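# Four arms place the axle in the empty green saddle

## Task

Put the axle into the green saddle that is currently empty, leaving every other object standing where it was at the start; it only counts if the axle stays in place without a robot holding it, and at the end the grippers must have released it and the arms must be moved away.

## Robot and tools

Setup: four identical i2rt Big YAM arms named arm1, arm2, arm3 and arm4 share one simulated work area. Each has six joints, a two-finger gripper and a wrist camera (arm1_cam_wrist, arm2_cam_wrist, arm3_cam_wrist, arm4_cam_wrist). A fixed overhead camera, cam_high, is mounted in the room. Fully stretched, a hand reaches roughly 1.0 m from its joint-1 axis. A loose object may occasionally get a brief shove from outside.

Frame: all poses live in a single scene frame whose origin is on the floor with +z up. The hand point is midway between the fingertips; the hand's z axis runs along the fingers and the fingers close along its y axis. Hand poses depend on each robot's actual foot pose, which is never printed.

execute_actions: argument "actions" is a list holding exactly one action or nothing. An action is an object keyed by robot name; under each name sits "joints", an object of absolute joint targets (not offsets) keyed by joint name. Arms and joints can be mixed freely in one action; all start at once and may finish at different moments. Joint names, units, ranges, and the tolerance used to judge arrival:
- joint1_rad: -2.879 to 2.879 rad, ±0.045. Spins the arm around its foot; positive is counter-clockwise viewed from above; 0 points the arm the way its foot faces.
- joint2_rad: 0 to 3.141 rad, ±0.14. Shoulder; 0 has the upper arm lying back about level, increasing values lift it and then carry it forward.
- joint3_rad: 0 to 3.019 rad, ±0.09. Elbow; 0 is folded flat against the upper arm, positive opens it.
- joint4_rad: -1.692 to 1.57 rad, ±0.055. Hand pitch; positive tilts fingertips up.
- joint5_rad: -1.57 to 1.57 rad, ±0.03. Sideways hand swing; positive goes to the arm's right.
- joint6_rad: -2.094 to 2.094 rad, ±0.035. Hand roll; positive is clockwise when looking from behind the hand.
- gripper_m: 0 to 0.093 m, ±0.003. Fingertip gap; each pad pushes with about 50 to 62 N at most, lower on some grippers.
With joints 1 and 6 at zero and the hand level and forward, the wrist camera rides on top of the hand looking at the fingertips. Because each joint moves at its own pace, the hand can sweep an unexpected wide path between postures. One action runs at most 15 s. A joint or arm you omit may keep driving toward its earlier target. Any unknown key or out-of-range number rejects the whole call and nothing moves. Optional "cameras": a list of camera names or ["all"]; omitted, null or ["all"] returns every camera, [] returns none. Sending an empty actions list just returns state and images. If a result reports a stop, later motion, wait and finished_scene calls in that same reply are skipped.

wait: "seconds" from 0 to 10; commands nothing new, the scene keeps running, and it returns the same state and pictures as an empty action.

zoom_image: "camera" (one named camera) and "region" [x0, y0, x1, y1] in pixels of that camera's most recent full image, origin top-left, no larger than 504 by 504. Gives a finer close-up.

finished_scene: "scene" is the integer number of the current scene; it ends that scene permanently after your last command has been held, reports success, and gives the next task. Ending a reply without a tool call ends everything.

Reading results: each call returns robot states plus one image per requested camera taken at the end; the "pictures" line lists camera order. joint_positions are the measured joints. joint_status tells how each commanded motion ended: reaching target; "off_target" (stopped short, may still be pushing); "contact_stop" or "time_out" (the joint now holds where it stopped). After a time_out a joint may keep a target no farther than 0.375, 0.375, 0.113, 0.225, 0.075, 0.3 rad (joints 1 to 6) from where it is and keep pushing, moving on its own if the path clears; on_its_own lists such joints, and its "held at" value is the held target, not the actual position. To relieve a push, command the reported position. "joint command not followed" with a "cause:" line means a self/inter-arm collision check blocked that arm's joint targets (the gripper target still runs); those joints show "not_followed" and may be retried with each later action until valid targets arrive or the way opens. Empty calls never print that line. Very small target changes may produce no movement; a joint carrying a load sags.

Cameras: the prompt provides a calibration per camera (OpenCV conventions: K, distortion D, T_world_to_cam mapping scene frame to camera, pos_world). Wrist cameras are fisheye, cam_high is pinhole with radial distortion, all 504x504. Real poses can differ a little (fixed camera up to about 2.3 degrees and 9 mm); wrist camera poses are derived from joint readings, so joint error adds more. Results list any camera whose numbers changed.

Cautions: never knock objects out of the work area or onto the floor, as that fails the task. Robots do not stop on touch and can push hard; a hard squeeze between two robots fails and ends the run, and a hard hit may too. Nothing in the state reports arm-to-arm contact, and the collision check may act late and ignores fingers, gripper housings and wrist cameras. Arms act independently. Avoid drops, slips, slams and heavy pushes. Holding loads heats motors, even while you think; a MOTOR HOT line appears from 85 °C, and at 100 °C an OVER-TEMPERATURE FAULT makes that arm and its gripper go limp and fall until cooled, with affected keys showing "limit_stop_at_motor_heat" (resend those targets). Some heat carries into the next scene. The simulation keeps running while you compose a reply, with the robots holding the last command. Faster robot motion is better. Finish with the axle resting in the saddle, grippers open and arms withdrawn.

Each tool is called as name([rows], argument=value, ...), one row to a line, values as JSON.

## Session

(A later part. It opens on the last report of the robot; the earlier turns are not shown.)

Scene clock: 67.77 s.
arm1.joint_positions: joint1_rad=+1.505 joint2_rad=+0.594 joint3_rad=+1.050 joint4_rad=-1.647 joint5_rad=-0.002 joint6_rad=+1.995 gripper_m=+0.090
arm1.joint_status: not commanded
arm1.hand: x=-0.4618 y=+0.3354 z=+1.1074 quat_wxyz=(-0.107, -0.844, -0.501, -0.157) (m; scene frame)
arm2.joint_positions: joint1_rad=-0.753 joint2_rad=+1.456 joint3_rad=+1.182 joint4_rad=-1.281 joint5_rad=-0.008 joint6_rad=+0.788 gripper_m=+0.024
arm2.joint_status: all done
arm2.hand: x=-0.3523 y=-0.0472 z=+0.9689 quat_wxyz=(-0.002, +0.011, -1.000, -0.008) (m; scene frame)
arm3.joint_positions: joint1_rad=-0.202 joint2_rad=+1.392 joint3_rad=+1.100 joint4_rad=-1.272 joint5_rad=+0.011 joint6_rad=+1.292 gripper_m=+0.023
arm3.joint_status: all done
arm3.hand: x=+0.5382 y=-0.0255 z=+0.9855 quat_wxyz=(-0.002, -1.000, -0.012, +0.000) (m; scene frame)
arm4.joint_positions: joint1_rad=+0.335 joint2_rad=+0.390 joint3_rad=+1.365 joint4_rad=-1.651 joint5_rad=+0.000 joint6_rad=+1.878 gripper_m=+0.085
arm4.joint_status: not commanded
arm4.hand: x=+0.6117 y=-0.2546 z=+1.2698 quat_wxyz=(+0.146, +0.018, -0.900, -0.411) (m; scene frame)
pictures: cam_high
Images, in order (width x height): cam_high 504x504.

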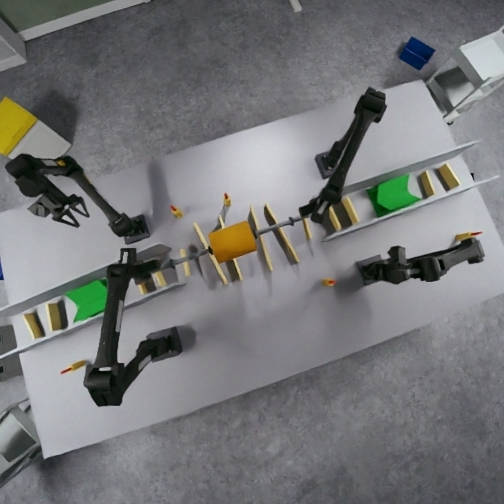

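execute_actions([
  {"arm2":{"joints":{"joint1_rad":-0.48,"joint2_rad":1.27,"joint3_rad":1.036,"joint4_rad":-1.29,"joint6_rad":1.075}},"arm3":{"joints":{"joint1_rad":-0.48,"joint2_rad":1.495,"joint3_rad":1.308,"joint4_rad":-1.285,"joint6_rad":1.03}}},
], cameras=["arm2_cam_wrist"])

execute_actions([
  {"arm1":{"joints":{"joint1_rad":0.44}},"arm2":{"joints":{"joint1_rad":-0.11,"joint2_rad":1.205,"joint3_rad":0.98,"joint4_rad":-1.30,"joint6_rad":1.452}},"arm3":{"joints":{"joint1_rad":-0.705,"joint2_rad":1.668,"joint3_rad":1.53,"joint4_rad":-1.325,"joint6_rad":0.81}}},
], cameras=["arm2_cam_wrist"])

Scene clock: 69.13 s.
arm1.joint_positions: joint1_rad=+1.505 joint2_rad=+0.594 joint3_rad=+1.050 joint4_rad=-1.647 joint5_rad=-0.002 joint6_rad=+1.995 gripper_m=+0.090
arm1.joint_status: not commanded
arm1.hand: x=-0.4618 y=+0.3354 z=+1.1074 quat_wxyz=(-0.107, -0.844, -0.501, -0.157) (m; scene frame)
arm2.joint_positions: joint1_rad=-0.473 joint2_rad=+1.292 joint3_rad=+1.015 joint4_rad=-1.284 joint5_rad=-0.009 joint6_rad=+1.078 gripper_m=+0.024
arm2.joint_status: all done
arm2.hand: x=-0.4778 y=-0.0370 z=+0.9666 quat_wxyz=(+0.002, +0.006, -1.000, -0.006) (m; scene frame)
arm3.joint_positions: joint1_rad=-0.485 joint2_rad=+1.516 joint3_rad=+1.233 joint4_rad=-1.274 joint5_rad=+0.004 joint6_rad=+1.020 gripper_m=+0.023
arm3.joint_status: all done
arm3.hand: x=+0.4129 y=-0.0268 z=+0.9843 quat_wxyz=(-0.005, -1.000, -0.007, -0.001) (m; scene frame)
arm4.joint_positions: joint1_rad=+0.335 joint2_rad=+0.390 joint3_rad=+1.365 joint4_rad=-1.651 joint5_rad=+0.000 joint6_rad=+1.878 gripper_m=+0.085
arm4.joint_status: not commanded
arm4.hand: x=+0.6117 y=-0.2546 z=+1.2698 quat_wxyz=(+0.146, +0.018, -0.900, -0.411) (m; scene frame)
pictures: arm2_cam_wrist
camera_calibration (this result's frames):
arm2_cam_wrist: T_world_to_cam=[[0.00533163, -0.999856, -0.0161246, -0.0177202], [-0.797376, -0.0139816, 0.603321, -0.961759], [-0.603459, 0.00964067, -0.797336, 0.603493], [0, 0, 0, 1]] pos_world=[-0.402606, -0.0369827, 1.06115]
Images, in order (width x height): arm2_cam_wrist 504x504.

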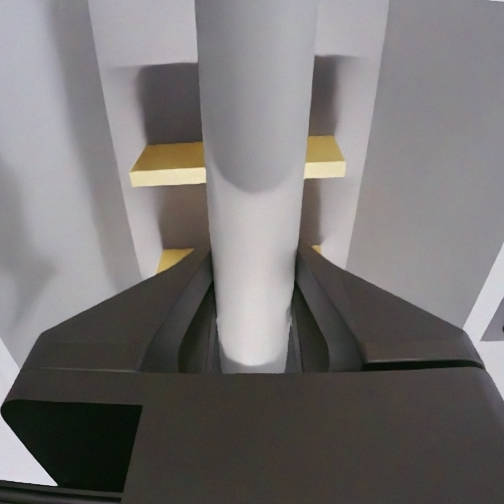

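Scene clock: 71.23 s.
arm1.joint_positions: joint1_rad=+0.445 joint2_rad=+0.594 joint3_rad=+1.050 joint4_rad=-1.647 joint5_rad=+0.000 joint6_rad=+1.995 gripper_m=+0.090
arm1.joint_status: all done
arm1.hand: x=-0.5658 y=+0.1857 z=+1.1067 quat_wxyz=(-0.170, -0.982, -0.005, -0.080) (m; scene frame)
arm2.joint_positions: joint1_rad=-0.113 joint2_rad=+1.231 joint3_rad=+0.952 joint4_rad=-1.298 joint5_rad=-0.009 joint6_rad=+1.441 gripper_m=+0.024
arm2.joint_status: all done
arm2.hand: x=-0.6014 y=-0.0267 z=+0.9629 quat_wxyz=(+0.005, +0.004, -1.000, +0.003) (m; scene frame)
arm3.joint_positions: joint1_rad=-0.709 joint2_rad=+1.691 joint3_rad=+1.439 joint4_rad=-1.315 joint5_rad=-0.003 joint6_rad=+0.794 gripper_m=+0.023
arm3.joint_status: joint3_rad time_out (moved +0.207 of +0.297); the others done
arm3.on_its_own: joint3_rad reads +1.439 and still pushes toward +1.530 since a time_out
arm3.hand: x=+0.2897 y=-0.0162 z=+0.9807 quat_wxyz=(-0.003, -1.000, -0.008, -0.005) (m; scene frame)
arm4.joint_positions: joint1_rad=+0.335 joint2_rad=+0.390 joint3_rad=+1.365 joint4_rad=-1.651 joint5_rad=+0.000 joint6_rad=+1.878 gripper_m=+0.085
arm4.joint_status: not commanded
arm4.hand: x=+0.6117 y=-0.2546 z=+1.2698 quat_wxyz=(+0.146, +0.018, -0.900, -0.411) (m; scene frame)
pictures: arm2_cam_wrist
camera_calibration (this result's frames):
arm2_cam_wrist: T_world_to_cam=[[0.00186257, -0.999998, 0.00117852, -0.0255883], [-0.79401, -0.000762475, 0.607905, -1.05999], [-0.607902, -0.00206802, -0.794009, 0.519677], [0, 0, 0, 1]] pos_world=[-0.525683, -0.0253218, 1.05703]
Images, in order (width x height): arm2_cam_wrist 504x504.

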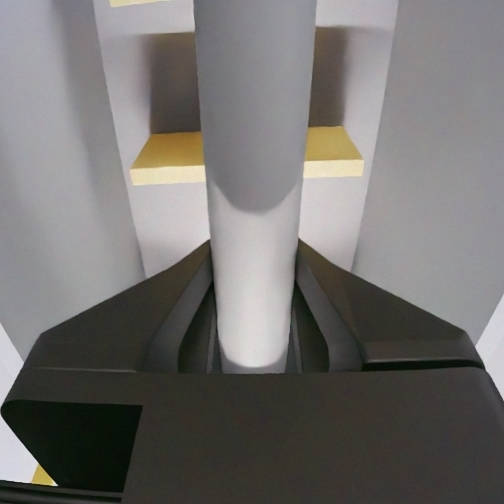

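execute_actions([
  {"arm2":{"joints":{"joint1_rad":0.272,"joint2_rad":1.25,"joint3_rad":1.06,"joint4_rad":-1.29,"joint6_rad":1.84}},"arm3":{"joints":{"joint1_rad":-0.872,"joint2_rad":1.895,"joint3_rad":1.86,"joint4_rad":-1.425,"joint6_rad":0.655}}},
], cameras=["arm2_cam_wrist","cam_high"])

Scene clock: 73.83 s.
arm1.joint_positions: joint1_rad=+0.445 joint2_rad=+0.594 joint3_rad=+1.050 joint4_rad=-1.647 joint5_rad=+0.000 joint6_rad=+1.995 gripper_m=+0.090
arm1.joint_status: not commanded
arm1.hand: x=-0.5658 y=+0.1857 z=+1.1067 quat_wxyz=(-0.170, -0.982, -0.005, -0.080) (m; scene frame)
arm2.joint_positions: joint1_rad=+0.266 joint2_rad=+1.260 joint3_rad=+0.976 joint4_rad=-1.286 joint5_rad=-0.009 joint6_rad=+1.818 gripper_m=+0.024
arm2.joint_status: all done
arm2.hand: x=-0.7271 y=-0.0237 z=+0.9630 quat_wxyz=(+0.005, +0.005, -1.000, +0.001) (m; scene frame)
arm3.joint_positions: joint1_rad=-0.872 joint2_rad=+1.930 joint3_rad=+1.767 joint4_rad=-1.417 joint5_rad=-0.004 joint6_rad=+0.626 gripper_m=+0.023
arm3.joint_status: joint3_rad time_out (moved +0.328 of +0.421); the others done
arm3.on_its_own: joint3_rad reads +1.767 and still pushes toward +1.860 since a time_out
arm3.hand: x=+0.1652 y=-0.0079 z=+0.9751 quat_wxyz=(+0.001, -1.000, -0.011, -0.011) (m; scene frame)
arm4.joint_positions: joint1_rad=+0.335 joint2_rad=+0.390 joint3_rad=+1.365 joint4_rad=-1.651 joint5_rad=+0.000 joint6_rad=+1.878 gripper_m=+0.085
arm4.joint_status: not commanded
arm4.hand: x=+0.6117 y=-0.2546 z=+1.2698 quat_wxyz=(+0.146, +0.018, -0.900, -0.411) (m; scene frame)
pictures: arm2_cam_wrist, cam_high
camera_calibration (this result's frames):
arm2_cam_wrist: T_world_to_cam=[[0.00492579, -0.999984, -0.00292764, -0.016159], [-0.793875, -0.00569072, 0.608054, -1.16005], [-0.608061, -0.00067097, -0.79389, 0.443156], [0, 0, 0, 1]] pos_world=[-0.651392, -0.022463, 1.05714]
Images, in order (width x height): arm2_cam_wrist 504x504, cam_high 504x504.

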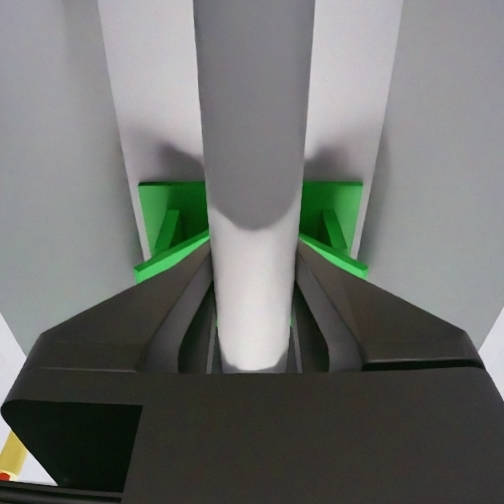

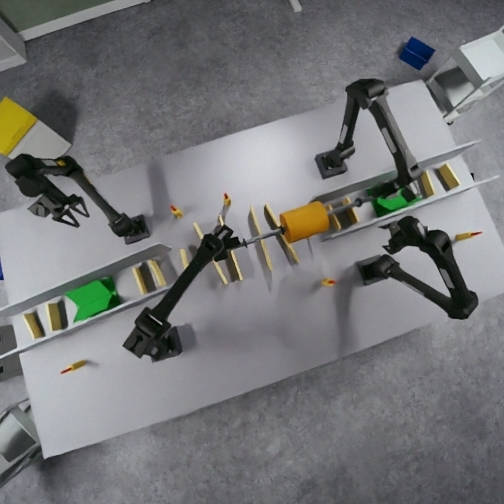

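execute_actions([
  {"arm1":{"joints":{"joint1_rad":0.43,"joint2_rad":1.38,"joint3_rad":1.47,"joint4_rad":-1.60}}},
], cameras=["arm1_cam_wrist"])

Scene clock: 75.57 s.
arm1.joint_positions: joint1_rad=+0.438 joint2_rad=+1.392 joint3_rad=+1.437 joint4_rad=-1.608 joint5_rad=+0.000 joint6_rad=+1.995 gripper_m=+0.090
arm1.joint_status: all done
arm1.hand: x=-0.4735 y=-0.0191 z=+1.0543 quat_wxyz=(-0.002, -1.000, -0.002, -0.003) (m; scene frame)
arm2.joint_positions: joint1_rad=+0.266 joint2_rad=+1.260 joint3_rad=+0.976 joint4_rad=-1.286 joint5_rad=-0.009 joint6_rad=+1.818 gripper_m=+0.024
arm2.joint_status: not commanded
arm2.hand: x=-0.7271 y=-0.0237 z=+0.9630 quat_wxyz=(+0.005, +0.005, -1.000, +0.001) (m; scene frame)
arm3.joint_positions: joint1_rad=-0.872 joint2_rad=+1.930 joint3_rad=+1.767 joint4_rad=-1.417 joint5_rad=-0.004 joint6_rad=+0.626 gripper_m=+0.023
arm3.joint_status: not commanded
arm3.on_its_own: joint3_rad reads +1.767 and still pushes toward +1.860 since a time_out
arm3.hand: x=+0.1652 y=-0.0079 z=+0.9751 quat_wxyz=(+0.001, -1.000, -0.011, -0.011) (m; scene frame)
arm4.joint_positions: joint1_rad=+0.335 joint2_rad=+0.390 joint3_rad=+1.365 joint4_rad=-1.651 joint5_rad=+0.000 joint6_rad=+1.878 gripper_m=+0.085
arm4.joint_status: not commanded
arm4.hand: x=+0.6117 y=-0.2546 z=+1.2698 quat_wxyz=(+0.146, +0.018, -0.900, -0.411) (m; scene frame)
pictures: arm1_cam_wrist
camera_calibration (this result's frames):
arm1_cam_wrist: T_world_to_cam=[[-0.00859316, 0.999961, 0.00214171, 0.0106093], [0.796728, 0.00555237, 0.604312, -0.256905], [0.604277, 0.00689931, -0.796745, 1.24887], [0, 0, 0, 1]] pos_world=[-0.549887, -0.0177988, 1.15026]
Images, in order (width x height): arm1_cam_wrist 504x504.

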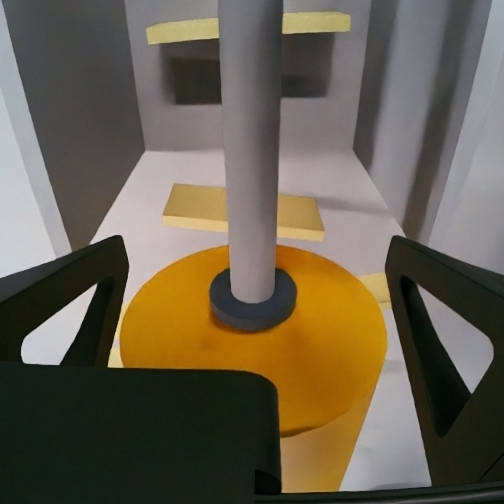

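execute_actions([
  {"arm1":{"joints":{"joint2_rad":1.39,"joint3_rad":1.33,"joint4_rad":-1.50}}},
], cameras=[])

execute_actions([
  {"arm1":{"joints":{"joint2_rad":1.405,"joint3_rad":1.236,"joint4_rad":-1.395}}},
], cameras=["arm1_cam_wrist"])

Scene clock: 76.67 s.
arm1.joint_positions: joint1_rad=+0.438 joint2_rad=+1.391 joint3_rad=+1.320 joint4_rad=-1.513 joint5_rad=+0.000 joint6_rad=+1.995 gripper_m=+0.090
arm1.joint_status: all done
arm1.hand: x=-0.4758 y=-0.0135 z=+1.0100 quat_wxyz=(+0.008, -1.000, -0.002, +0.001) (m; scene frame)
arm2.joint_positions: joint1_rad=+0.266 joint2_rad=+1.260 joint3_rad=+0.976 joint4_rad=-1.286 joint5_rad=-0.009 joint6_rad=+1.818 gripper_m=+0.024
arm2.joint_status: not commanded
arm2.hand: x=-0.7271 y=-0.0237 z=+0.9630 quat_wxyz=(+0.005, +0.005, -1.000, +0.001) (m; scene frame)
arm3.joint_positions: joint1_rad=-0.872 joint2_rad=+1.930 joint3_rad=+1.767 joint4_rad=-1.417 joint5_rad=-0.004 joint6_rad=+0.626 gripper_m=+0.023
arm3.joint_status: not commanded
arm3.on_its_own: joint3_rad reads +1.767 and still pushes toward +1.860 since a time_out
arm3.hand: x=+0.1652 y=-0.0079 z=+0.9751 quat_wxyz=(+0.001, -1.000, -0.011, -0.011) (m; scene frame)
arm4.joint_positions: joint1_rad=+0.335 joint2_rad=+0.390 joint3_rad=+1.365 joint4_rad=-1.651 joint5_rad=+0.000 joint6_rad=+1.878 gripper_m=+0.085
arm4.joint_status: not commanded
arm4.hand: x=+0.6117 y=-0.2546 z=+1.2698 quat_wxyz=(+0.146, +0.018, -0.900, -0.411) (m; scene frame)
pictures: none
No camera images: the call's "cameras" was empty. Leave "cameras" out to get every camera's image.

Scene clock: 77.50 s.
arm1.joint_positions: joint1_rad=+0.438 joint2_rad=+1.393 joint3_rad=+1.228 joint4_rad=-1.409 joint5_rad=+0.000 joint6_rad=+1.995 gripper_m=+0.090
arm1.joint_status: all done
arm1.hand: x=-0.4760 y=-0.0127 z=+0.9746 quat_wxyz=(+0.003, -1.000, -0.002, -0.001) (m; scene frame)
arm2.joint_positions: joint1_rad=+0.266 joint2_rad=+1.260 joint3_rad=+0.976 joint4_rad=-1.286 joint5_rad=-0.009 joint6_rad=+1.818 gripper_m=+0.024
arm2.joint_status: not commanded
arm2.hand: x=-0.7271 y=-0.0237 z=+0.9630 quat_wxyz=(+0.005, +0.005, -1.000, +0.001) (m; scene frame)
arm3.joint_positions: joint1_rad=-0.872 joint2_rad=+1.930 joint3_rad=+1.767 joint4_rad=-1.417 joint5_rad=-0.004 joint6_rad=+0.626 gripper_m=+0.023
arm3.joint_status: not commanded
arm3.on_its_own: joint3_rad reads +1.767 and still pushes toward +1.860 since a time_out
arm3.hand: x=+0.1652 y=-0.0079 z=+0.9751 quat_wxyz=(+0.001, -1.000, -0.011, -0.011) (m; scene frame)
arm4.joint_positions: joint1_rad=+0.335 joint2_rad=+0.390 joint3_rad=+1.365 joint4_rad=-1.651 joint5_rad=+0.000 joint6_rad=+1.878 gripper_m=+0.085
arm4.joint_status: not commanded
arm4.hand: x=+0.6117 y=-0.2546 z=+1.2698 quat_wxyz=(+0.146, +0.018, -0.900, -0.411) (m; scene frame)
pictures: arm1_cam_wrist
camera_calibration (this result's frames):
arm1_cam_wrist: T_world_to_cam=[[-0.00860768, 0.9999, 0.0112005, -0.0044751], [0.799209, 0.000147265, 0.601053, -0.202458], [0.600992, 0.0141252, -0.79913, 1.18771], [0, 0, 0, 1]] pos_world=[-0.552039, -0.0122722, 1.07088]
Images, in order (width x height): arm1_cam_wrist 504x504.

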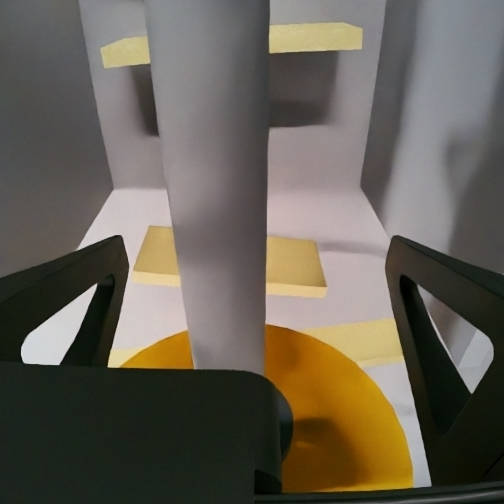

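execute_actions([
  {"arm1":{"joints":{"joint4_rad":-1.352}}},
], cameras=[])

execute_actions([
  {"arm1":{"joints":{"gripper_m":0}}},
], cameras=["arm1_cam_wrist"])

execute_actions([
  {"arm1":{"joints":{"joint2_rad":1.36,"joint3_rad":1.30}},"arm2":{"joints":{"joint2_rad":1.258,"joint3_rad":1.0}}},
], cameras=[])

Scene clock: 78.30 s.
arm1.joint_positions: joint1_rad=+0.438 joint2_rad=+1.393 joint3_rad=+1.228 joint4_rad=-1.367 joint5_rad=+0.000 joint6_rad=+1.995 gripper_m=+0.090
arm1.joint_status: all done
arm1.hand: x=-0.4717 y=-0.0222 z=+0.9747 quat_wxyz=(-0.017, -1.000, -0.002, -0.010) (m; scene frame)
arm2.joint_positions: joint1_rad=+0.266 joint2_rad=+1.260 joint3_rad=+0.976 joint4_rad=-1.286 joint5_rad=-0.009 joint6_rad=+1.818 gripper_m=+0.024
arm2.joint_status: not commanded
arm2.hand: x=-0.7271 y=-0.0237 z=+0.9630 quat_wxyz=(+0.005, +0.005, -1.000, +0.001) (m; scene frame)
arm3.joint_positions: joint1_rad=-0.872 joint2_rad=+1.930 joint3_rad=+1.767 joint4_rad=-1.417 joint5_rad=-0.004 joint6_rad=+0.626 gripper_m=+0.023
arm3.joint_status: not commanded
arm3.on_its_own: joint3_rad reads +1.767 and still pushes toward +1.860 since a time_out
arm3.hand: x=+0.1652 y=-0.0079 z=+0.9751 quat_wxyz=(+0.001, -1.000, -0.011, -0.011) (m; scene frame)
arm4.joint_positions: joint1_rad=+0.335 joint2_rad=+0.390 joint3_rad=+1.365 joint4_rad=-1.651 joint5_rad=+0.000 joint6_rad=+1.878 gripper_m=+0.085
arm4.joint_status: not commanded
arm4.hand: x=+0.6117 y=-0.2546 z=+1.2698 quat_wxyz=(+0.146, +0.018, -0.900, -0.411) (m; scene frame)
pictures: none
No camera images: the call's "cameras" was empty. Leave "cameras" out to get every camera's image.

Scene clock: 79.00 s.
arm1.joint_positions: joint1_rad=+0.438 joint2_rad=+1.393 joint3_rad=+1.228 joint4_rad=-1.364 joint5_rad=+0.001 joint6_rad=+1.995 gripper_m=+0.023
arm1.joint_status: gripper_m off_target (ended at +0.023, target +0.000)
arm1.hand: x=-0.4716 y=-0.0227 z=+0.9748 quat_wxyz=(-0.018, -1.000, -0.002, -0.010) (m; scene frame)
arm2.joint_positions: joint1_rad=+0.266 joint2_rad=+1.260 joint3_rad=+0.977 joint4_rad=-1.286 joint5_rad=-0.009 joint6_rad=+1.818 gripper_m=+0.024
arm2.joint_status: not commanded
arm2.hand: x=-0.7271 y=-0.0236 z=+0.9631 quat_wxyz=(+0.005, +0.005, -1.000, +0.000) (m; scene frame)
arm3.joint_positions: joint1_rad=-0.872 joint2_rad=+1.930 joint3_rad=+1.767 joint4_rad=-1.417 joint5_rad=-0.004 joint6_rad=+0.626 gripper_m=+0.023
arm3.joint_status: not commanded
arm3.on_its_own: joint3_rad reads +1.767 and still pushes toward +1.860 since a time_out
arm3.hand: x=+0.1652 y=-0.0080 z=+0.9751 quat_wxyz=(+0.001, -1.000, -0.011, -0.011) (m; scene frame)
arm4.joint_positions: joint1_rad=+0.335 joint2_rad=+0.390 joint3_rad=+1.365 joint4_rad=-1.651 joint5_rad=+0.000 joint6_rad=+1.878 gripper_m=+0.085
arm4.joint_status: not commanded
arm4.hand: x=+0.6117 y=-0.2546 z=+1.2698 quat_wxyz=(+0.146, +0.018, -0.900, -0.411) (m; scene frame)
pictures: arm1_cam_wrist
camera_calibration (this result's frames):
arm1_cam_wrist: T_world_to_cam=[[-0.00861973, 0.999516, -0.0298763, 0.0456233], [0.788371, 0.0251722, 0.614684, -0.223943], [0.615139, -0.0182552, -0.788207, 1.18063], [0, 0, 0, 1]] pos_world=[-0.549309, -0.0184114, 1.0696]
Images, in order (width x height): arm1_cam_wrist 504x504.

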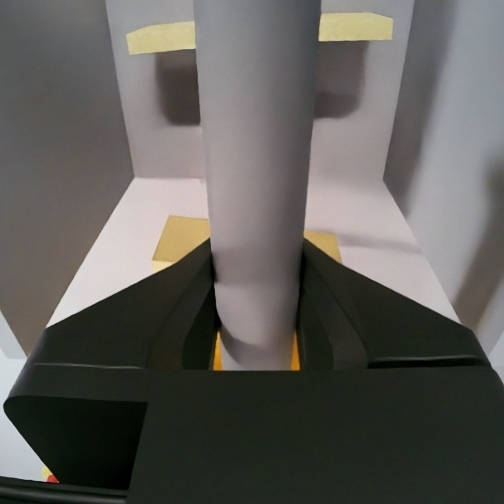

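Scene clock: 79.57 s.
arm1.joint_positions: joint1_rad=+0.438 joint2_rad=+1.392 joint3_rad=+1.228 joint4_rad=-1.364 joint5_rad=+0.001 joint6_rad=+1.995 gripper_m=+0.023
arm1.joint_status: all done
arm1.hand: x=-0.4716 y=-0.0227 z=+0.9752 quat_wxyz=(-0.018, -1.000, -0.002, -0.010) (m; scene frame)
arm2.joint_positions: joint1_rad=+0.266 joint2_rad=+1.262 joint3_rad=+0.977 joint4_rad=-1.286 joint5_rad=-0.009 joint6_rad=+1.818 gripper_m=+0.024
arm2.joint_status: all done
arm2.hand: x=-0.7271 y=-0.0235 z=+0.9625 quat_wxyz=(+0.005, +0.005, -1.000, +0.001) (m; scene frame)
arm3.joint_positions: joint1_rad=-0.872 joint2_rad=+1.930 joint3_rad=+1.767 joint4_rad=-1.417 joint5_rad=-0.004 joint6_rad=+0.626 gripper_m=+0.023
arm3.joint_status: not commanded
arm3.on_its_own: joint3_rad reads +1.767 and still pushes toward +1.860 since a time_out
arm3.hand: x=+0.1652 y=-0.0080 z=+0.9751 quat_wxyz=(+0.001, -1.000, -0.011, -0.011) (m; scene frame)
arm4.joint_positions: joint1_rad=+0.335 joint2_rad=+0.390 joint3_rad=+1.365 joint4_rad=-1.651 joint5_rad=+0.000 joint6_rad=+1.878 gripper_m=+0.085
arm4.joint_status: not commanded
arm4.hand: x=+0.6117 y=-0.2546 z=+1.2698 quat_wxyz=(+0.146, +0.018, -0.900, -0.411) (m; scene frame)
pictures: none
No camera images: the call's "cameras" was empty. Leave "cameras" out to get every camera's image.

execute_actions([
  {"arm2":{"joints":{"gripper_m":0.09}}},
], cameras=["arm2_cam_wrist"])

execute_actions([
  {"arm2":{"joints":{"joint2_rad":1.222,"joint3_rad":1.105,"joint4_rad":-1.415}}},
], cameras=[])

execute_actions([
  {"arm2":{"joints":{"joint2_rad":1.21,"joint3_rad":1.23,"joint4_rad":-1.535}}},
], cameras=[])

execute_actions([
  {"arm2":{"joints":{"joint2_rad":0.55,"joint4_rad":-1.67}}},
], cameras=[])

execute_actions([
  {"arm2":{"joints":{"joint1_rad":-1.028,"joint6_rad":0.53}}},
], cameras=[])

execute_actions([
  {"arm2":{"joints":{"joint2_rad":1.75,"joint3_rad":2.24}}},
], cameras=["cam_high"])

execute_actions([
  {"arm2":{"joints":{"joint2_rad":2.05}}},
], cameras=["cam_high","arm2_cam_wrist"])

Scene clock: 81.10 s.
arm1.joint_positions: joint1_rad=+0.437 joint2_rad=+1.393 joint3_rad=+1.228 joint4_rad=-1.364 joint5_rad=+0.000 joint6_rad=+1.995 gripper_m=+0.023
arm1.joint_status: not commanded
arm1.hand: x=-0.4717 y=-0.0227 z=+0.9751 quat_wxyz=(-0.018, -1.000, -0.002, -0.010) (m; scene frame)
arm2.joint_positions: joint1_rad=+0.266 joint2_rad=+1.261 joint3_rad=+0.977 joint4_rad=-1.286 joint5_rad=-0.004 joint6_rad=+1.829 gripper_m=+0.090
arm2.joint_status: all done
arm2.hand: x=-0.7263 y=-0.0233 z=+0.9627 quat_wxyz=(+0.003, +0.000, -1.000, +0.001) (m; scene frame)
arm3.joint_positions: joint1_rad=-0.872 joint2_rad=+1.930 joint3_rad=+1.768 joint4_rad=-1.417 joint5_rad=-0.004 joint6_rad=+0.627 gripper_m=+0.023
arm3.joint_status: not commanded
arm3.on_its_own: joint3_rad reads +1.768 and still pushes toward +1.860 since a time_out
arm3.hand: x=+0.1650 y=-0.0081 z=+0.9754 quat_wxyz=(+0.001, -1.000, -0.010, -0.011) (m; scene frame)
arm4.joint_positions: joint1_rad=+0.335 joint2_rad=+0.390 joint3_rad=+1.365 joint4_rad=-1.651 joint5_rad=+0.000 joint6_rad=+1.878 gripper_m=+0.085
arm4.joint_status: not commanded
arm4.hand: x=+0.6117 y=-0.2546 z=+1.2698 quat_wxyz=(+0.146, +0.018, -0.900, -0.411) (m; scene frame)
pictures: arm2_cam_wrist
camera_calibration (this result's frames):
arm2_cam_wrist: T_world_to_cam=[[-0.00688693, -0.999972, -0.00300074, -0.0242837], [-0.796979, 0.00367641, 0.603995, -1.15735], [-0.603967, 0.00655121, -0.796982, 0.449471], [0, 0, 0, 1]] pos_world=[-0.651085, -0.0229727, 1.05718]
Images, in order (width x height): arm2_cam_wrist 504x504.

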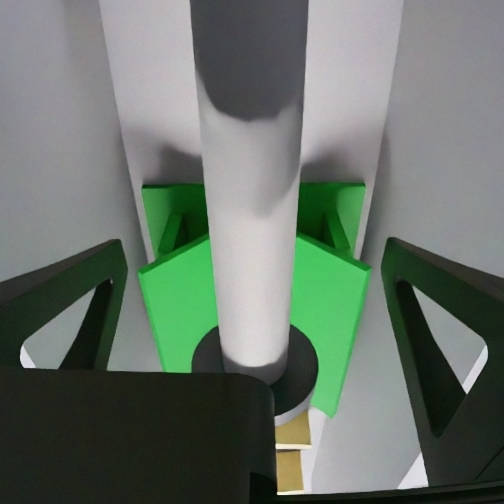

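Scene clock: 81.97 s.
arm1.joint_positions: joint1_rad=+0.437 joint2_rad=+1.393 joint3_rad=+1.228 joint4_rad=-1.364 joint5_rad=+0.000 joint6_rad=+1.995 gripper_m=+0.023
arm1.joint_status: not commanded
arm1.hand: x=-0.4717 y=-0.0227 z=+0.9751 quat_wxyz=(-0.018, -1.000, -0.002, -0.010) (m; scene frame)
arm2.joint_positions: joint1_rad=+0.266 joint2_rad=+1.223 joint3_rad=+1.065 joint4_rad=-1.405 joint5_rad=-0.004 joint6_rad=+1.830 gripper_m=+0.090
arm2.joint_status: all done
arm2.hand: x=-0.7257 y=-0.0254 z=+1.0072 quat_wxyz=(+0.003, -0.001, -1.000, -0.003) (m; scene frame)
arm3.joint_positions: joint1_rad=-0.872 joint2_rad=+1.930 joint3_rad=+1.768 joint4_rad=-1.417 joint5_rad=-0.004 joint6_rad=+0.627 gripper_m=+0.023
arm3.joint_status: not commanded
arm3.on_its_own: joint3_rad reads +1.768 and still pushes toward +1.860 since a time_out
arm3.hand: x=+0.1650 y=-0.0081 z=+0.9754 quat_wxyz=(+0.001, -1.000, -0.010, -0.011) (m; scene frame)
arm4.joint_positions: joint1_rad=+0.335 joint2_rad=+0.390 joint3_rad=+1.365 joint4_rad=-1.651 joint5_rad=+0.000 joint6_rad=+1.878 gripper_m=+0.085
arm4.joint_status: not commanded
arm4.hand: x=+0.6117 y=-0.2546 z=+1.2698 quat_wxyz=(+0.146, +0.018, -0.900, -0.411) (m; scene frame)
pictures: none
No camera images: the call's "cameras" was empty. Leave "cameras" out to get every camera's image.

Scene clock: 82.83 s.
arm1.joint_positions: joint1_rad=+0.437 joint2_rad=+1.393 joint3_rad=+1.228 joint4_rad=-1.364 joint5_rad=+0.000 joint6_rad=+1.995 gripper_m=+0.023
arm1.joint_status: not commanded
arm1.hand: x=-0.4717 y=-0.0227 z=+0.9751 quat_wxyz=(-0.018, -1.000, -0.002, -0.010) (m; scene frame)
arm2.joint_positions: joint1_rad=+0.266 joint2_rad=+1.212 joint3_rad=+1.189 joint4_rad=-1.524 joint5_rad=-0.004 joint6_rad=+1.830 gripper_m=+0.090
arm2.joint_status: all done
arm2.hand: x=-0.7268 y=-0.0210 z=+1.0582 quat_wxyz=(+0.005, -0.001, -1.000, -0.011) (m; scene frame)
arm3.joint_positions: joint1_rad=-0.872 joint2_rad=+1.930 joint3_rad=+1.768 joint4_rad=-1.417 joint5_rad=-0.004 joint6_rad=+0.627 gripper_m=+0.023
arm3.joint_status: not commanded
arm3.on_its_own: joint3_rad reads +1.768 and still pushes toward +1.860 since a time_out
arm3.hand: x=+0.1650 y=-0.0081 z=+0.9754 quat_wxyz=(+0.001, -1.000, -0.010, -0.011) (m; scene frame)
arm4.joint_positions: joint1_rad=+0.335 joint2_rad=+0.390 joint3_rad=+1.365 joint4_rad=-1.651 joint5_rad=+0.000 joint6_rad=+1.878 gripper_m=+0.085
arm4.joint_status: not commanded
arm4.hand: x=+0.6117 y=-0.2546 z=+1.2698 quat_wxyz=(+0.146, +0.018, -0.900, -0.411) (m; scene frame)
pictures: none
No camera images: the call's "cameras" was empty. Leave "cameras" out to get every camera's image.

Scene clock: 84.17 s.
arm1.joint_positions: joint1_rad=+0.437 joint2_rad=+1.393 joint3_rad=+1.228 joint4_rad=-1.364 joint5_rad=+0.000 joint6_rad=+1.995 gripper_m=+0.023
arm1.joint_status: not commanded
arm1.hand: x=-0.4717 y=-0.0227 z=+0.9751 quat_wxyz=(-0.018, -1.000, -0.002, -0.010) (m; scene frame)
arm2.joint_positions: joint1_rad=+0.266 joint2_rad=+0.542 joint3_rad=+1.200 joint4_rad=-1.663 joint5_rad=-0.004 joint6_rad=+1.830 gripper_m=+0.090
arm2.joint_status: all done
arm2.hand: x=-0.6824 y=-0.1890 z=+1.2140 quat_wxyz=(+0.074, +0.000, -0.960, -0.269) (m; scene frame)
arm3.joint_positions: joint1_rad=-0.872 joint2_rad=+1.930 joint3_rad=+1.768 joint4_rad=-1.417 joint5_rad=-0.004 joint6_rad=+0.627 gripper_m=+0.023
arm3.joint_status: not commanded
arm3.on_its_own: joint3_rad reads +1.768 and still pushes toward +1.860 since a time_out
arm3.hand: x=+0.1650 y=-0.0081 z=+0.9754 quat_wxyz=(+0.001, -1.000, -0.010, -0.011) (m; scene frame)
arm4.joint_positions: joint1_rad=+0.335 joint2_rad=+0.390 joint3_rad=+1.365 joint4_rad=-1.651 joint5_rad=+0.000 joint6_rad=+1.878 gripper_m=+0.085
arm4.joint_status: not commanded
arm4.hand: x=+0.6117 y=-0.2546 z=+1.2698 quat_wxyz=(+0.146, +0.018, -0.900, -0.411) (m; scene frame)
pictures: none
No camera images: the call's "cameras" was empty. Leave "cameras" out to get every camera's image.

Scene clock: 86.20 s.
arm1.joint_positions: joint1_rad=+0.437 joint2_rad=+1.393 joint3_rad=+1.228 joint4_rad=-1.364 joint5_rad=+0.000 joint6_rad=+1.995 gripper_m=+0.023
arm1.joint_status: not commanded
arm1.hand: x=-0.4717 y=-0.0227 z=+0.9751 quat_wxyz=(-0.018, -1.000, -0.002, -0.010) (m; scene frame)
arm2.joint_positions: joint1_rad=-1.016 joint2_rad=+0.542 joint3_rad=+1.200 joint4_rad=-1.663 joint5_rad=-0.002 joint6_rad=+0.541 gripper_m=+0.090
arm2.joint_status: all done
arm2.hand: x=-0.4977 y=-0.2634 z=+1.2140 quat_wxyz=(-0.238, +0.003, -0.960, -0.145) (m; scene frame)
arm3.joint_positions: joint1_rad=-0.872 joint2_rad=+1.930 joint3_rad=+1.768 joint4_rad=-1.417 joint5_rad=-0.004 joint6_rad=+0.627 gripper_m=+0.023
arm3.joint_status: not commanded
arm3.on_its_own: joint3_rad reads +1.768 and still pushes toward +1.860 since a time_out
arm3.hand: x=+0.1650 y=-0.0081 z=+0.9754 quat_wxyz=(+0.001, -1.000, -0.010, -0.011) (m; scene frame)
arm4.joint_positions: joint1_rad=+0.335 joint2_rad=+0.390 joint3_rad=+1.365 joint4_rad=-1.651 joint5_rad=+0.000 joint6_rad=+1.878 gripper_m=+0.085
arm4.joint_status: not commanded
arm4.hand: x=+0.6117 y=-0.2546 z=+1.2698 quat_wxyz=(+0.146, +0.018, -0.900, -0.411) (m; scene frame)
pictures: none
No camera images: the call's "cameras" was empty. Leave "cameras" out to get every camera's image.

Scene clock: 88.17 s.
arm1.joint_positions: joint1_rad=+0.437 joint2_rad=+1.393 joint3_rad=+1.228 joint4_rad=-1.364 joint5_rad=+0.000 joint6_rad=+1.995 gripper_m=+0.023
arm1.joint_status: not commanded
arm1.hand: x=-0.4717 y=-0.0227 z=+0.9751 quat_wxyz=(-0.018, -1.000, -0.002, -0.010) (m; scene frame)
arm2.joint_positions: joint1_rad=-1.016 joint2_rad=+1.758 joint3_rad=+2.189 joint4_rad=-1.668 joint5_rad=-0.002 joint6_rad=+0.540 gripper_m=+0.090
arm2.joint_status: all done
arm2.hand: x=-0.1386 y=-0.0448 z=+1.2209 quat_wxyz=(-0.142, +0.004, -0.986, -0.087) (m; scene frame)
arm3.joint_positions: joint1_rad=-0.872 joint2_rad=+1.930 joint3_rad=+1.768 joint4_rad=-1.417 joint5_rad=-0.004 joint6_rad=+0.627 gripper_m=+0.023
arm3.joint_status: not commanded
arm3.on_its_own: joint3_rad reads +1.768 and still pushes toward +1.860 since a time_out
arm3.hand: x=+0.1650 y=-0.0081 z=+0.9754 quat_wxyz=(+0.001, -1.000, -0.010, -0.011) (m; scene frame)
arm4.joint_positions: joint1_rad=+0.335 joint2_rad=+0.390 joint3_rad=+1.365 joint4_rad=-1.651 joint5_rad=+0.000 joint6_rad=+1.878 gripper_m=+0.085
arm4.joint_status: not commanded
arm4.hand: x=+0.6117 y=-0.2546 z=+1.2698 quat_wxyz=(+0.146, +0.018, -0.900, -0.411) (m; scene frame)
pictures: cam_high
Images, in order (width x height): cam_high 504x504.

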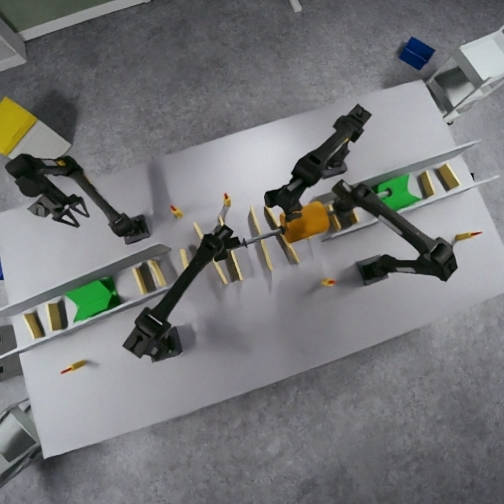

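Scene clock: 89.60 s.
arm1.joint_positions: joint1_rad=+0.437 joint2_rad=+1.393 joint3_rad=+1.228 joint4_rad=-1.364 joint5_rad=+0.000 joint6_rad=+1.995 gripper_m=+0.023
arm1.joint_status: not commanded
arm1.hand: x=-0.4717 y=-0.0227 z=+0.9751 quat_wxyz=(-0.018, -1.000, -0.002, -0.010) (m; scene frame)
arm2.joint_positions: joint1_rad=-1.016 joint2_rad=+2.053 joint3_rad=+2.217 joint4_rad=-1.668 joint5_rad=-0.002 joint6_rad=+0.540 gripper_m=+0.090
arm2.joint_status: all done
arm2.hand: x=-0.0838 y=-0.0115 z=+1.0552 quat_wxyz=(-0.028, +0.004, -0.999, -0.018) (m; scene frame)
arm3.joint_positions: joint1_rad=-0.872 joint2_rad=+1.930 joint3_rad=+1.768 joint4_rad=-1.417 joint5_rad=-0.004 joint6_rad=+0.627 gripper_m=+0.023
arm3.joint_status: not commanded
arm3.on_its_own: joint3_rad reads +1.768 and still pushes toward +1.860 since a time_out
arm3.hand: x=+0.1650 y=-0.0081 z=+0.9754 quat_wxyz=(+0.001, -1.000, -0.010, -0.011) (m; scene frame)
arm4.joint_positions: joint1_rad=+0.335 joint2_rad=+0.390 joint3_rad=+1.365 joint4_rad=-1.651 joint5_rad=+0.000 joint6_rad=+1.878 gripper_m=+0.085
arm4.joint_status: not commanded
arm4.hand: x=+0.6117 y=-0.2546 z=+1.2698 quat_wxyz=(+0.146, +0.018, -0.900, -0.411) (m; scene frame)
pictures: arm2_cam_wrist, cam_high
camera_calibration (this result's frames):
arm2_cam_wrist: T_world_to_cam=[[0.00247884, -0.999171, -0.0406337, 0.0327289], [-0.832335, -0.0245836, 0.553727, -0.651475], [-0.554267, 0.0324482, -0.831706, 0.952352], [0, 0, 0, 1]] pos_world=[-0.0144699, -0.014216, 1.15415]
Images, in order (width x height): arm2_cam_wrist 504x504, cam_high 504x504.

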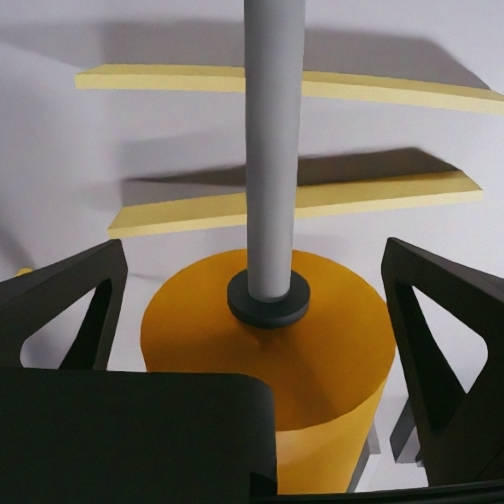

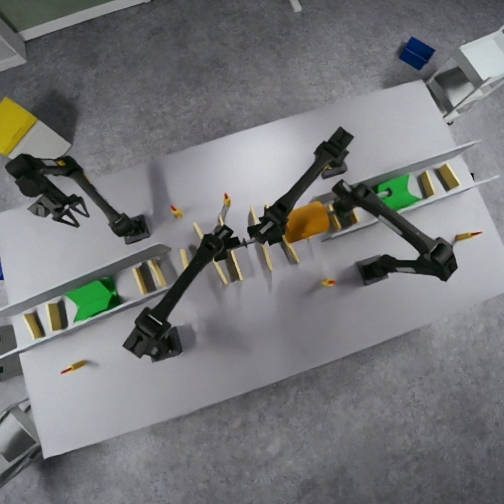

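execute_actions([
  {"arm2":{"joints":{"joint2_rad":2.05,"joint3_rad":2.075,"joint4_rad":-1.58}}},
], cameras=[])

execute_actions([
  {"arm2":{"joints":{"joint2_rad":2.05,"joint3_rad":1.955,"joint4_rad":-1.46}}},
], cameras=["arm2_cam_wrist"])

Scene clock: 90.97 s.
arm1.joint_positions: joint1_rad=+0.437 joint2_rad=+1.393 joint3_rad=+1.228 joint4_rad=-1.364 joint5_rad=+0.000 joint6_rad=+1.995 gripper_m=+0.023
arm1.joint_status: not commanded
arm1.hand: x=-0.4717 y=-0.0227 z=+0.9751 quat_wxyz=(-0.018, -1.000, -0.002, -0.010) (m; scene frame)
arm2.joint_positions: joint1_rad=-1.016 joint2_rad=+2.046 joint3_rad=+2.072 joint4_rad=-1.591 joint5_rad=-0.002 joint6_rad=+0.540 gripper_m=+0.090
arm2.joint_status: all done
arm2.hand: x=-0.0944 y=-0.0180 z=+1.0033 quat_wxyz=(-0.001, +0.004, -1.000, -0.002) (m; scene frame)
arm3.joint_positions: joint1_rad=-0.872 joint2_rad=+1.930 joint3_rad=+1.768 joint4_rad=-1.417 joint5_rad=-0.004 joint6_rad=+0.627 gripper_m=+0.023
arm3.joint_status: not commanded
arm3.on_its_own: joint3_rad reads +1.768 and still pushes toward +1.860 since a time_out
arm3.hand: x=+0.1650 y=-0.0081 z=+0.9754 quat_wxyz=(+0.001, -1.000, -0.010, -0.011) (m; scene frame)
arm4.joint_positions: joint1_rad=+0.335 joint2_rad=+0.390 joint3_rad=+1.365 joint4_rad=-1.651 joint5_rad=+0.000 joint6_rad=+1.878 gripper_m=+0.085
arm4.joint_status: not commanded
arm4.hand: x=+0.6117 y=-0.2546 z=+1.2698 quat_wxyz=(+0.146, +0.018, -0.900, -0.411) (m; scene frame)
pictures: none
No camera images: the call's "cameras" was empty. Leave "cameras" out to get every camera's image.

Scene clock: 91.87 s.
arm1.joint_positions: joint1_rad=+0.437 joint2_rad=+1.393 joint3_rad=+1.228 joint4_rad=-1.364 joint5_rad=+0.000 joint6_rad=+1.995 gripper_m=+0.023
arm1.joint_status: not commanded
arm1.hand: x=-0.4717 y=-0.0227 z=+0.9751 quat_wxyz=(-0.018, -1.000, -0.002, -0.010) (m; scene frame)
arm2.joint_positions: joint1_rad=-1.016 joint2_rad=+2.045 joint3_rad=+1.952 joint4_rad=-1.471 joint5_rad=-0.002 joint6_rad=+0.540 gripper_m=+0.090
arm2.joint_status: all done
arm2.hand: x=-0.0957 y=-0.0188 z=+0.9586 quat_wxyz=(-0.002, +0.004, -1.000, -0.002) (m; scene frame)
arm3.joint_positions: joint1_rad=-0.872 joint2_rad=+1.930 joint3_rad=+1.768 joint4_rad=-1.417 joint5_rad=-0.004 joint6_rad=+0.627 gripper_m=+0.023
arm3.joint_status: not commanded
arm3.on_its_own: joint3_rad reads +1.768 and still pushes toward +1.860 since a time_out
arm3.hand: x=+0.1650 y=-0.0081 z=+0.9754 quat_wxyz=(+0.001, -1.000, -0.010, -0.011) (m; scene frame)
arm4.joint_positions: joint1_rad=+0.335 joint2_rad=+0.390 joint3_rad=+1.365 joint4_rad=-1.651 joint5_rad=+0.000 joint6_rad=+1.878 gripper_m=+0.085
arm4.joint_status: not commanded
arm4.hand: x=+0.6117 y=-0.2546 z=+1.2698 quat_wxyz=(+0.146, +0.018, -0.900, -0.411) (m; scene frame)
pictures: arm2_cam_wrist
camera_calibration (this result's frames):
arm2_cam_wrist: T_world_to_cam=[[0.00117482, -0.999959, -0.00899894, -0.0089174], [-0.802332, -0.00631383, 0.596845, -0.64618], [-0.596877, 0.00651895, -0.802306, 0.832809], [0, 0, 0, 1]] pos_world=[-0.021356, -0.0184259, 1.05376]
Images, in order (width x height): arm2_cam_wrist 504x504.

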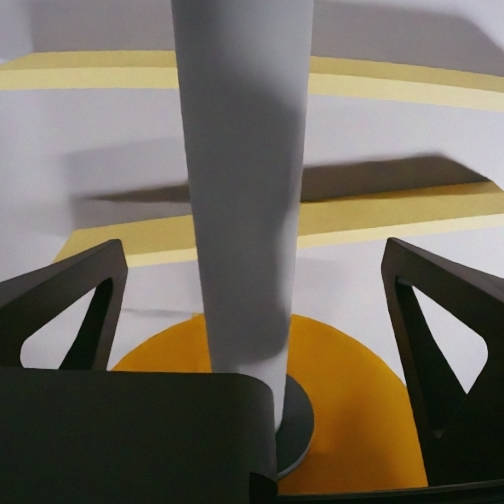

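execute_actions([
  {"arm2":{"joints":{"gripper_m":0}}},
], cameras=[])

execute_actions([
  {"arm2":{"joints":{"joint2_rad":2.01,"joint3_rad":2.025}},"arm3":{"joints":{"joint2_rad":1.92,"joint3_rad":1.795}}},
], cameras=["arm2_cam_wrist"])

execute_actions([
  {"arm3":{"joints":{"gripper_m":0.09}}},
], cameras=["arm3_cam_wrist"])

execute_actions([
  {"arm3":{"joints":{"joint2_rad":1.91,"joint3_rad":1.99,"joint4_rad":-1.60}}},
], cameras=["cam_high"])

Scene clock: 92.93 s.
arm1.joint_positions: joint1_rad=+0.437 joint2_rad=+1.393 joint3_rad=+1.228 joint4_rad=-1.362 joint5_rad=+0.000 joint6_rad=+1.995 gripper_m=+0.023
arm1.joint_status: not commanded
arm1.hand: x=-0.4714 y=-0.0231 z=+0.9751 quat_wxyz=(-0.019, -1.000, -0.002, -0.011) (m; scene frame)
arm2.joint_positions: joint1_rad=-1.016 joint2_rad=+2.045 joint3_rad=+1.952 joint4_rad=-1.468 joint5_rad=-0.005 joint6_rad=+0.539 gripper_m=+0.023
arm2.joint_status: gripper_m off_target (ended at +0.023, target +0.000)
arm2.hand: x=-0.0954 y=-0.0180 z=+0.9586 quat_wxyz=(-0.002, +0.004, -1.000, -0.004) (m; scene frame)
arm3.joint_positions: joint1_rad=-0.871 joint2_rad=+1.930 joint3_rad=+1.770 joint4_rad=-1.418 joint5_rad=-0.007 joint6_rad=+0.629 gripper_m=+0.023
arm3.joint_status: not commanded
arm3.on_its_own: joint3_rad reads +1.770 and still pushes toward +1.860 since a time_out
arm3.hand: x=+0.1654 y=-0.0090 z=+0.9759 quat_wxyz=(-0.001, -1.000, -0.010, -0.011) (m; scene frame)
arm4.joint_positions: joint1_rad=+0.335 joint2_rad=+0.390 joint3_rad=+1.365 joint4_rad=-1.651 joint5_rad=+0.000 joint6_rad=+1.878 gripper_m=+0.085
arm4.joint_status: not commanded
arm4.hand: x=+0.6117 y=-0.2546 z=+1.2698 quat_wxyz=(+0.146, +0.018, -0.900, -0.411) (m; scene frame)
pictures: none
No camera images: the call's "cameras" was empty. Leave "cameras" out to get every camera's image.

Scene clock: 93.53 s.
arm1.joint_positions: joint1_rad=+0.437 joint2_rad=+1.393 joint3_rad=+1.228 joint4_rad=-1.362 joint5_rad=+0.000 joint6_rad=+1.995 gripper_m=+0.023
arm1.joint_status: not commanded
arm1.hand: x=-0.4714 y=-0.0231 z=+0.9751 quat_wxyz=(-0.019, -1.000, -0.002, -0.011) (m; scene frame)
arm2.joint_positions: joint1_rad=-1.016 joint2_rad=+2.043 joint3_rad=+1.953 joint4_rad=-1.468 joint5_rad=-0.005 joint6_rad=+0.539 gripper_m=+0.023
arm2.joint_status: all done
arm2.hand: x=-0.0951 y=-0.0178 z=+0.9598 quat_wxyz=(-0.004, +0.004, -1.000, -0.005) (m; scene frame)
arm3.joint_positions: joint1_rad=-0.871 joint2_rad=+1.930 joint3_rad=+1.770 joint4_rad=-1.418 joint5_rad=-0.007 joint6_rad=+0.629 gripper_m=+0.023
arm3.joint_status: all done
arm3.hand: x=+0.1654 y=-0.0090 z=+0.9759 quat_wxyz=(-0.001, -1.000, -0.010, -0.011) (m; scene frame)
arm4.joint_positions: joint1_rad=+0.335 joint2_rad=+0.390 joint3_rad=+1.365 joint4_rad=-1.651 joint5_rad=+0.000 joint6_rad=+1.878 gripper_m=+0.085
arm4.joint_status: not commanded
arm4.hand: x=+0.6117 y=-0.2546 z=+1.2698 quat_wxyz=(+0.146, +0.018, -0.900, -0.411) (m; scene frame)
pictures: arm2_cam_wrist
camera_calibration (this result's frames):
arm2_cam_wrist: T_world_to_cam=[[0.00162258, -0.999892, -0.0145737, -0.00253354], [-0.804296, -0.00996497, 0.594145, -0.644094], [-0.594226, 0.0107575, -0.804226, 0.836325], [0, 0, 0, 1]] pos_world=[-0.0210717, -0.0179484, 1.05524]
Images, in order (width x height): arm2_cam_wrist 504x504.

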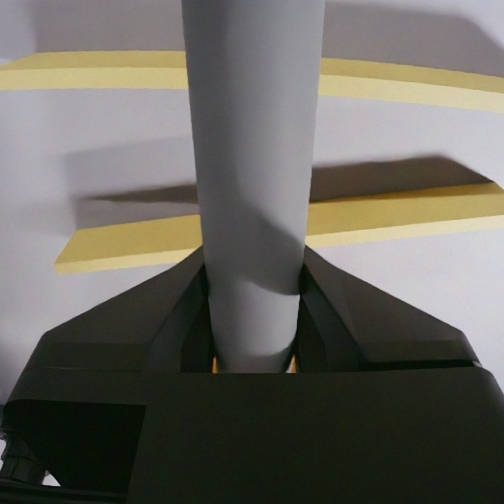

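Scene clock: 94.27 s.
arm1.joint_positions: joint1_rad=+0.437 joint2_rad=+1.393 joint3_rad=+1.228 joint4_rad=-1.362 joint5_rad=+0.000 joint6_rad=+1.995 gripper_m=+0.023
arm1.joint_status: not commanded
arm1.hand: x=-0.4714 y=-0.0231 z=+0.9751 quat_wxyz=(-0.019, -1.000, -0.002, -0.011) (m; scene frame)
arm2.joint_positions: joint1_rad=-1.016 joint2_rad=+2.044 joint3_rad=+1.953 joint4_rad=-1.468 joint5_rad=-0.005 joint6_rad=+0.539 gripper_m=+0.023
arm2.joint_status: not commanded
arm2.hand: x=-0.0950 y=-0.0180 z=+0.9593 quat_wxyz=(-0.003, +0.004, -1.000, -0.005) (m; scene frame)
arm3.joint_positions: joint1_rad=-0.871 joint2_rad=+1.930 joint3_rad=+1.770 joint4_rad=-1.418 joint5_rad=-0.004 joint6_rad=+0.642 gripper_m=+0.090
arm3.joint_status: all done
arm3.hand: x=+0.1651 y=-0.0086 z=+0.9759 quat_wxyz=(+0.001, -1.000, -0.003, -0.010) (m; scene frame)
arm4.joint_positions: joint1_rad=+0.335 joint2_rad=+0.390 joint3_rad=+1.365 joint4_rad=-1.651 joint5_rad=+0.000 joint6_rad=+1.878 gripper_m=+0.085
arm4.joint_status: not commanded
arm4.hand: x=+0.6117 y=-0.2546 z=+1.2698 quat_wxyz=(+0.146, +0.018, -0.900, -0.411) (m; scene frame)
pictures: arm3_cam_wrist
camera_calibration (this result's frames):
arm3_cam_wrist: T_world_to_cam=[[-0.0168159, 0.999783, -0.0122948, 0.0228772], [0.79635, 0.0208278, 0.604478, -0.714873], [0.604602, 0.000373842, -0.796527, 0.806321], [0, 0, 0, 1]] pos_world=[0.0821705, -0.00828442, 1.07466]
Images, in order (width x height): arm3_cam_wrist 504x504.

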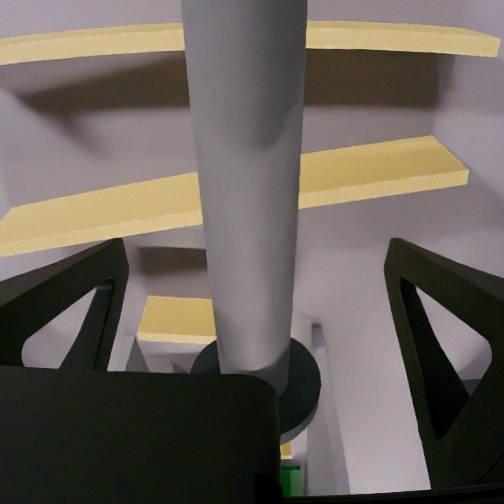

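Scene clock: 95.23 s.
arm1.joint_positions: joint1_rad=+0.437 joint2_rad=+1.393 joint3_rad=+1.228 joint4_rad=-1.362 joint5_rad=+0.000 joint6_rad=+1.995 gripper_m=+0.023
arm1.joint_status: not commanded
arm1.hand: x=-0.4714 y=-0.0231 z=+0.9751 quat_wxyz=(-0.019, -1.000, -0.002, -0.011) (m; scene frame)
arm2.joint_positions: joint1_rad=-1.016 joint2_rad=+2.044 joint3_rad=+1.953 joint4_rad=-1.468 joint5_rad=-0.005 joint6_rad=+0.539 gripper_m=+0.023
arm2.joint_status: not commanded
arm2.hand: x=-0.0950 y=-0.0180 z=+0.9593 quat_wxyz=(-0.003, +0.004, -1.000, -0.005) (m; scene frame)
arm3.joint_positions: joint1_rad=-0.871 joint2_rad=+1.919 joint3_rad=+1.942 joint4_rad=-1.588 joint5_rad=-0.004 joint6_rad=+0.642 gripper_m=+0.090
arm3.joint_status: all done
arm3.hand: x=+0.1606 y=-0.0113 z=+1.0481 quat_wxyz=(-0.004, -1.000, -0.003, -0.005) (m; scene frame)
arm4.joint_positions: joint1_rad=+0.335 joint2_rad=+0.390 joint3_rad=+1.365 joint4_rad=-1.651 joint5_rad=+0.000 joint6_rad=+1.878 gripper_m=+0.085
arm4.joint_status: not commanded
arm4.hand: x=+0.6117 y=-0.2546 z=+1.2698 quat_wxyz=(+0.146, +0.018, -0.900, -0.411) (m; scene frame)
pictures: cam_high
Images, in order (width x height): cam_high 504x504.

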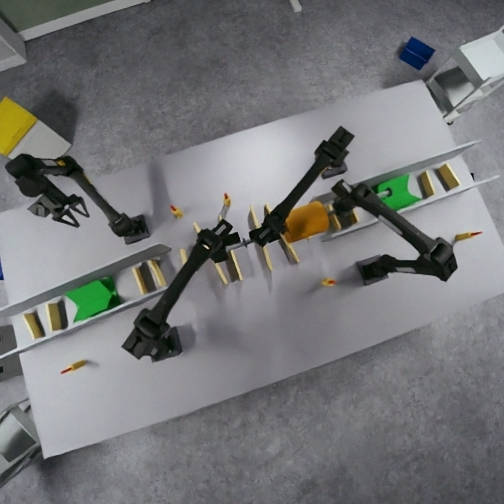

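execute_actions([
  {"arm3":{"joints":{"joint2_rad":1.2}},"arm1":{"joints":{"joint1_rad":0.12,"joint2_rad":1.295,"joint3_rad":1.195,"joint4_rad":-1.42,"joint6_rad":1.675}},"arm2":{"joints":{"joint1_rad":-0.898,"joint2_rad":1.722,"joint3_rad":1.545,"joint4_rad":-1.333,"joint6_rad":0.665}}},
], cameras=["arm1_cam_wrist"])

execute_actions([
  {"arm3":{"joints":{"joint2_rad":0.6,"joint3_rad":1.2}},"arm1":{"joints":{"joint1_rad":-0.223,"joint2_rad":1.335,"joint3_rad":1.26,"joint4_rad":-1.413,"joint6_rad":1.332}},"arm2":{"joints":{"joint1_rad":-0.711,"joint2_rad":1.486,"joint3_rad":1.246,"joint4_rad":-1.277,"joint6_rad":0.852}}},
], cameras=["arm1_cam_wrist","arm2_cam_wrist"])

Scene clock: 97.77 s.
arm1.joint_positions: joint1_rad=+0.118 joint2_rad=+1.324 joint3_rad=+1.163 joint4_rad=-1.418 joint5_rad=+0.011 joint6_rad=+1.683 gripper_m=+0.023
arm1.joint_status: all done
arm1.hand: x=-0.6031 y=-0.0187 z=+0.9749 quat_wxyz=(+0.005, -1.000, +0.002, +0.004) (m; scene frame)
arm2.joint_positions: joint1_rad=-0.886 joint2_rad=+1.749 joint3_rad=+1.525 joint4_rad=-1.338 joint5_rad=-0.004 joint6_rad=+0.679 gripper_m=+0.023
arm2.joint_status: all done
arm2.hand: x=-0.2265 y=-0.0178 z=+0.9637 quat_wxyz=(-0.002, -0.001, -1.000, -0.004) (m; scene frame)
arm3.joint_positions: joint1_rad=-0.871 joint2_rad=+1.212 joint3_rad=+1.995 joint4_rad=-1.589 joint5_rad=-0.004 joint6_rad=+0.643 gripper_m=+0.090
arm3.joint_status: all done
arm3.hand: x=+0.3192 y=+0.1123 z=+1.4245 quat_wxyz=(-0.226, -0.929, -0.002, +0.291) (m; scene frame)
arm4.joint_positions: joint1_rad=+0.335 joint2_rad=+0.390 joint3_rad=+1.365 joint4_rad=-1.651 joint5_rad=+0.000 joint6_rad=+1.878 gripper_m=+0.085
arm4.joint_status: not commanded
arm4.hand: x=+0.6117 y=-0.2546 z=+1.2698 quat_wxyz=(+0.146, +0.018, -0.900, -0.411) (m; scene frame)
pictures: arm1_cam_wrist
camera_calibration (this result's frames):
arm1_cam_wrist: T_world_to_cam=[[-0.00055638, 0.999884, 0.0152483, 0.0013471], [0.805313, -0.00859195, 0.592787, -0.0894913], [0.592849, 0.0126095, -0.805215, 1.26548], [0, 0, 0, 1]] pos_world=[-0.678169, -0.0180729, 1.07201]
Images, in order (width x height): arm1_cam_wrist 504x504.

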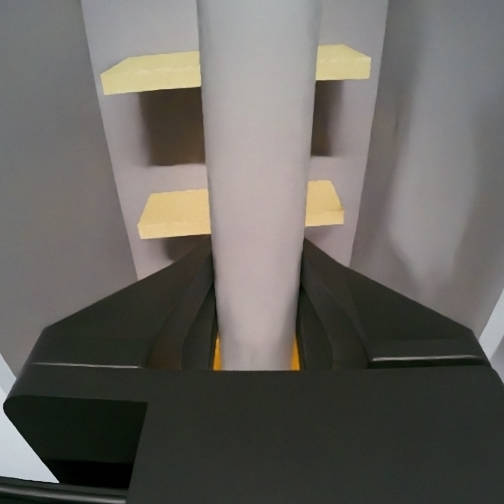

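Scene clock: 99.30 s.
arm1.joint_positions: joint1_rad=-0.225 joint2_rad=+1.351 joint3_rad=+1.186 joint4_rad=-1.417 joint5_rad=+0.008 joint6_rad=+1.352 gripper_m=+0.023
arm1.joint_status: all done
arm1.hand: x=-0.7309 y=-0.0192 z=+0.9733 quat_wxyz=(+0.007, -1.000, +0.008, +0.001) (m; scene frame)
arm2.joint_positions: joint1_rad=-0.707 joint2_rad=+1.508 joint3_rad=+1.225 joint4_rad=-1.274 joint5_rad=-0.002 joint6_rad=+0.868 gripper_m=+0.023
arm2.joint_status: all done
arm2.hand: x=-0.3539 y=-0.0208 z=+0.9638 quat_wxyz=(-0.004, -0.006, -1.000, -0.006) (m; scene frame)
arm3.joint_positions: joint1_rad=-0.871 joint2_rad=+0.603 joint3_rad=+1.204 joint4_rad=-1.594 joint5_rad=-0.004 joint6_rad=+0.643 gripper_m=+0.090
arm3.joint_status: all done
arm3.hand: x=+0.4777 y=+0.2306 z=+1.2367 quat_wxyz=(-0.173, -0.960, -0.002, +0.221) (m; scene frame)
arm4.joint_positions: joint1_rad=+0.335 joint2_rad=+0.390 joint3_rad=+1.365 joint4_rad=-1.651 joint5_rad=+0.000 joint6_rad=+1.878 gripper_m=+0.085
arm4.joint_status: not commanded
arm4.hand: x=+0.6117 y=-0.2546 z=+1.2698 quat_wxyz=(+0.146, +0.018, -0.900, -0.411) (m; scene frame)
pictures: arm1_cam_wrist, arm2_cam_wrist
camera_calibration (this result's frames):
arm1_cam_wrist: T_world_to_cam=[[0.0112074, 0.999724, 0.02065, 0.00513877], [0.801552, -0.0213285, 0.597545, 0.0066944], [0.59782, 0.00985513, -0.80157, 1.33998], [0, 0, 0, 1]] pos_world=[-0.806489, -0.0182002, 1.06998]
arm2_cam_wrist: T_world_to_cam=[[-0.0182305, -0.999714, -0.0154656, -0.0111977], [-0.804168, 0.00546952, 0.594377, -0.854523], [-0.594123, 0.0232727, -0.804038, 0.685935], [0, 0, 0, 1]] pos_world=[-0.279855, -0.0224842, 1.05925]
Images, in order (width x height): arm1_cam_wrist 504x504, arm2_cam_wrist 504x504.

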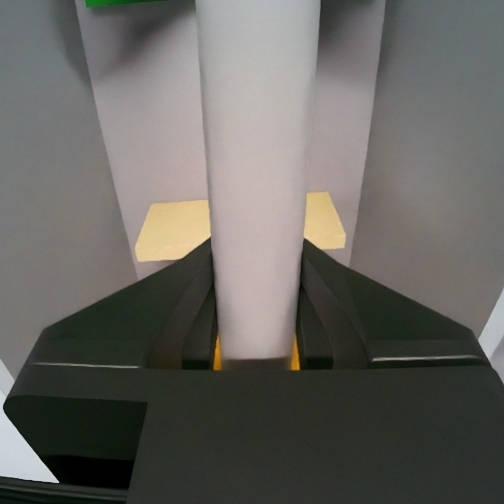

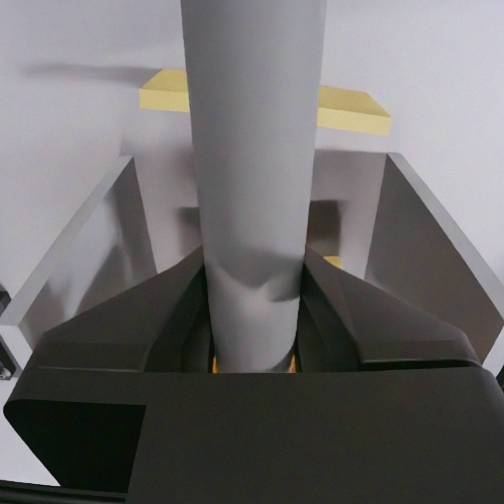

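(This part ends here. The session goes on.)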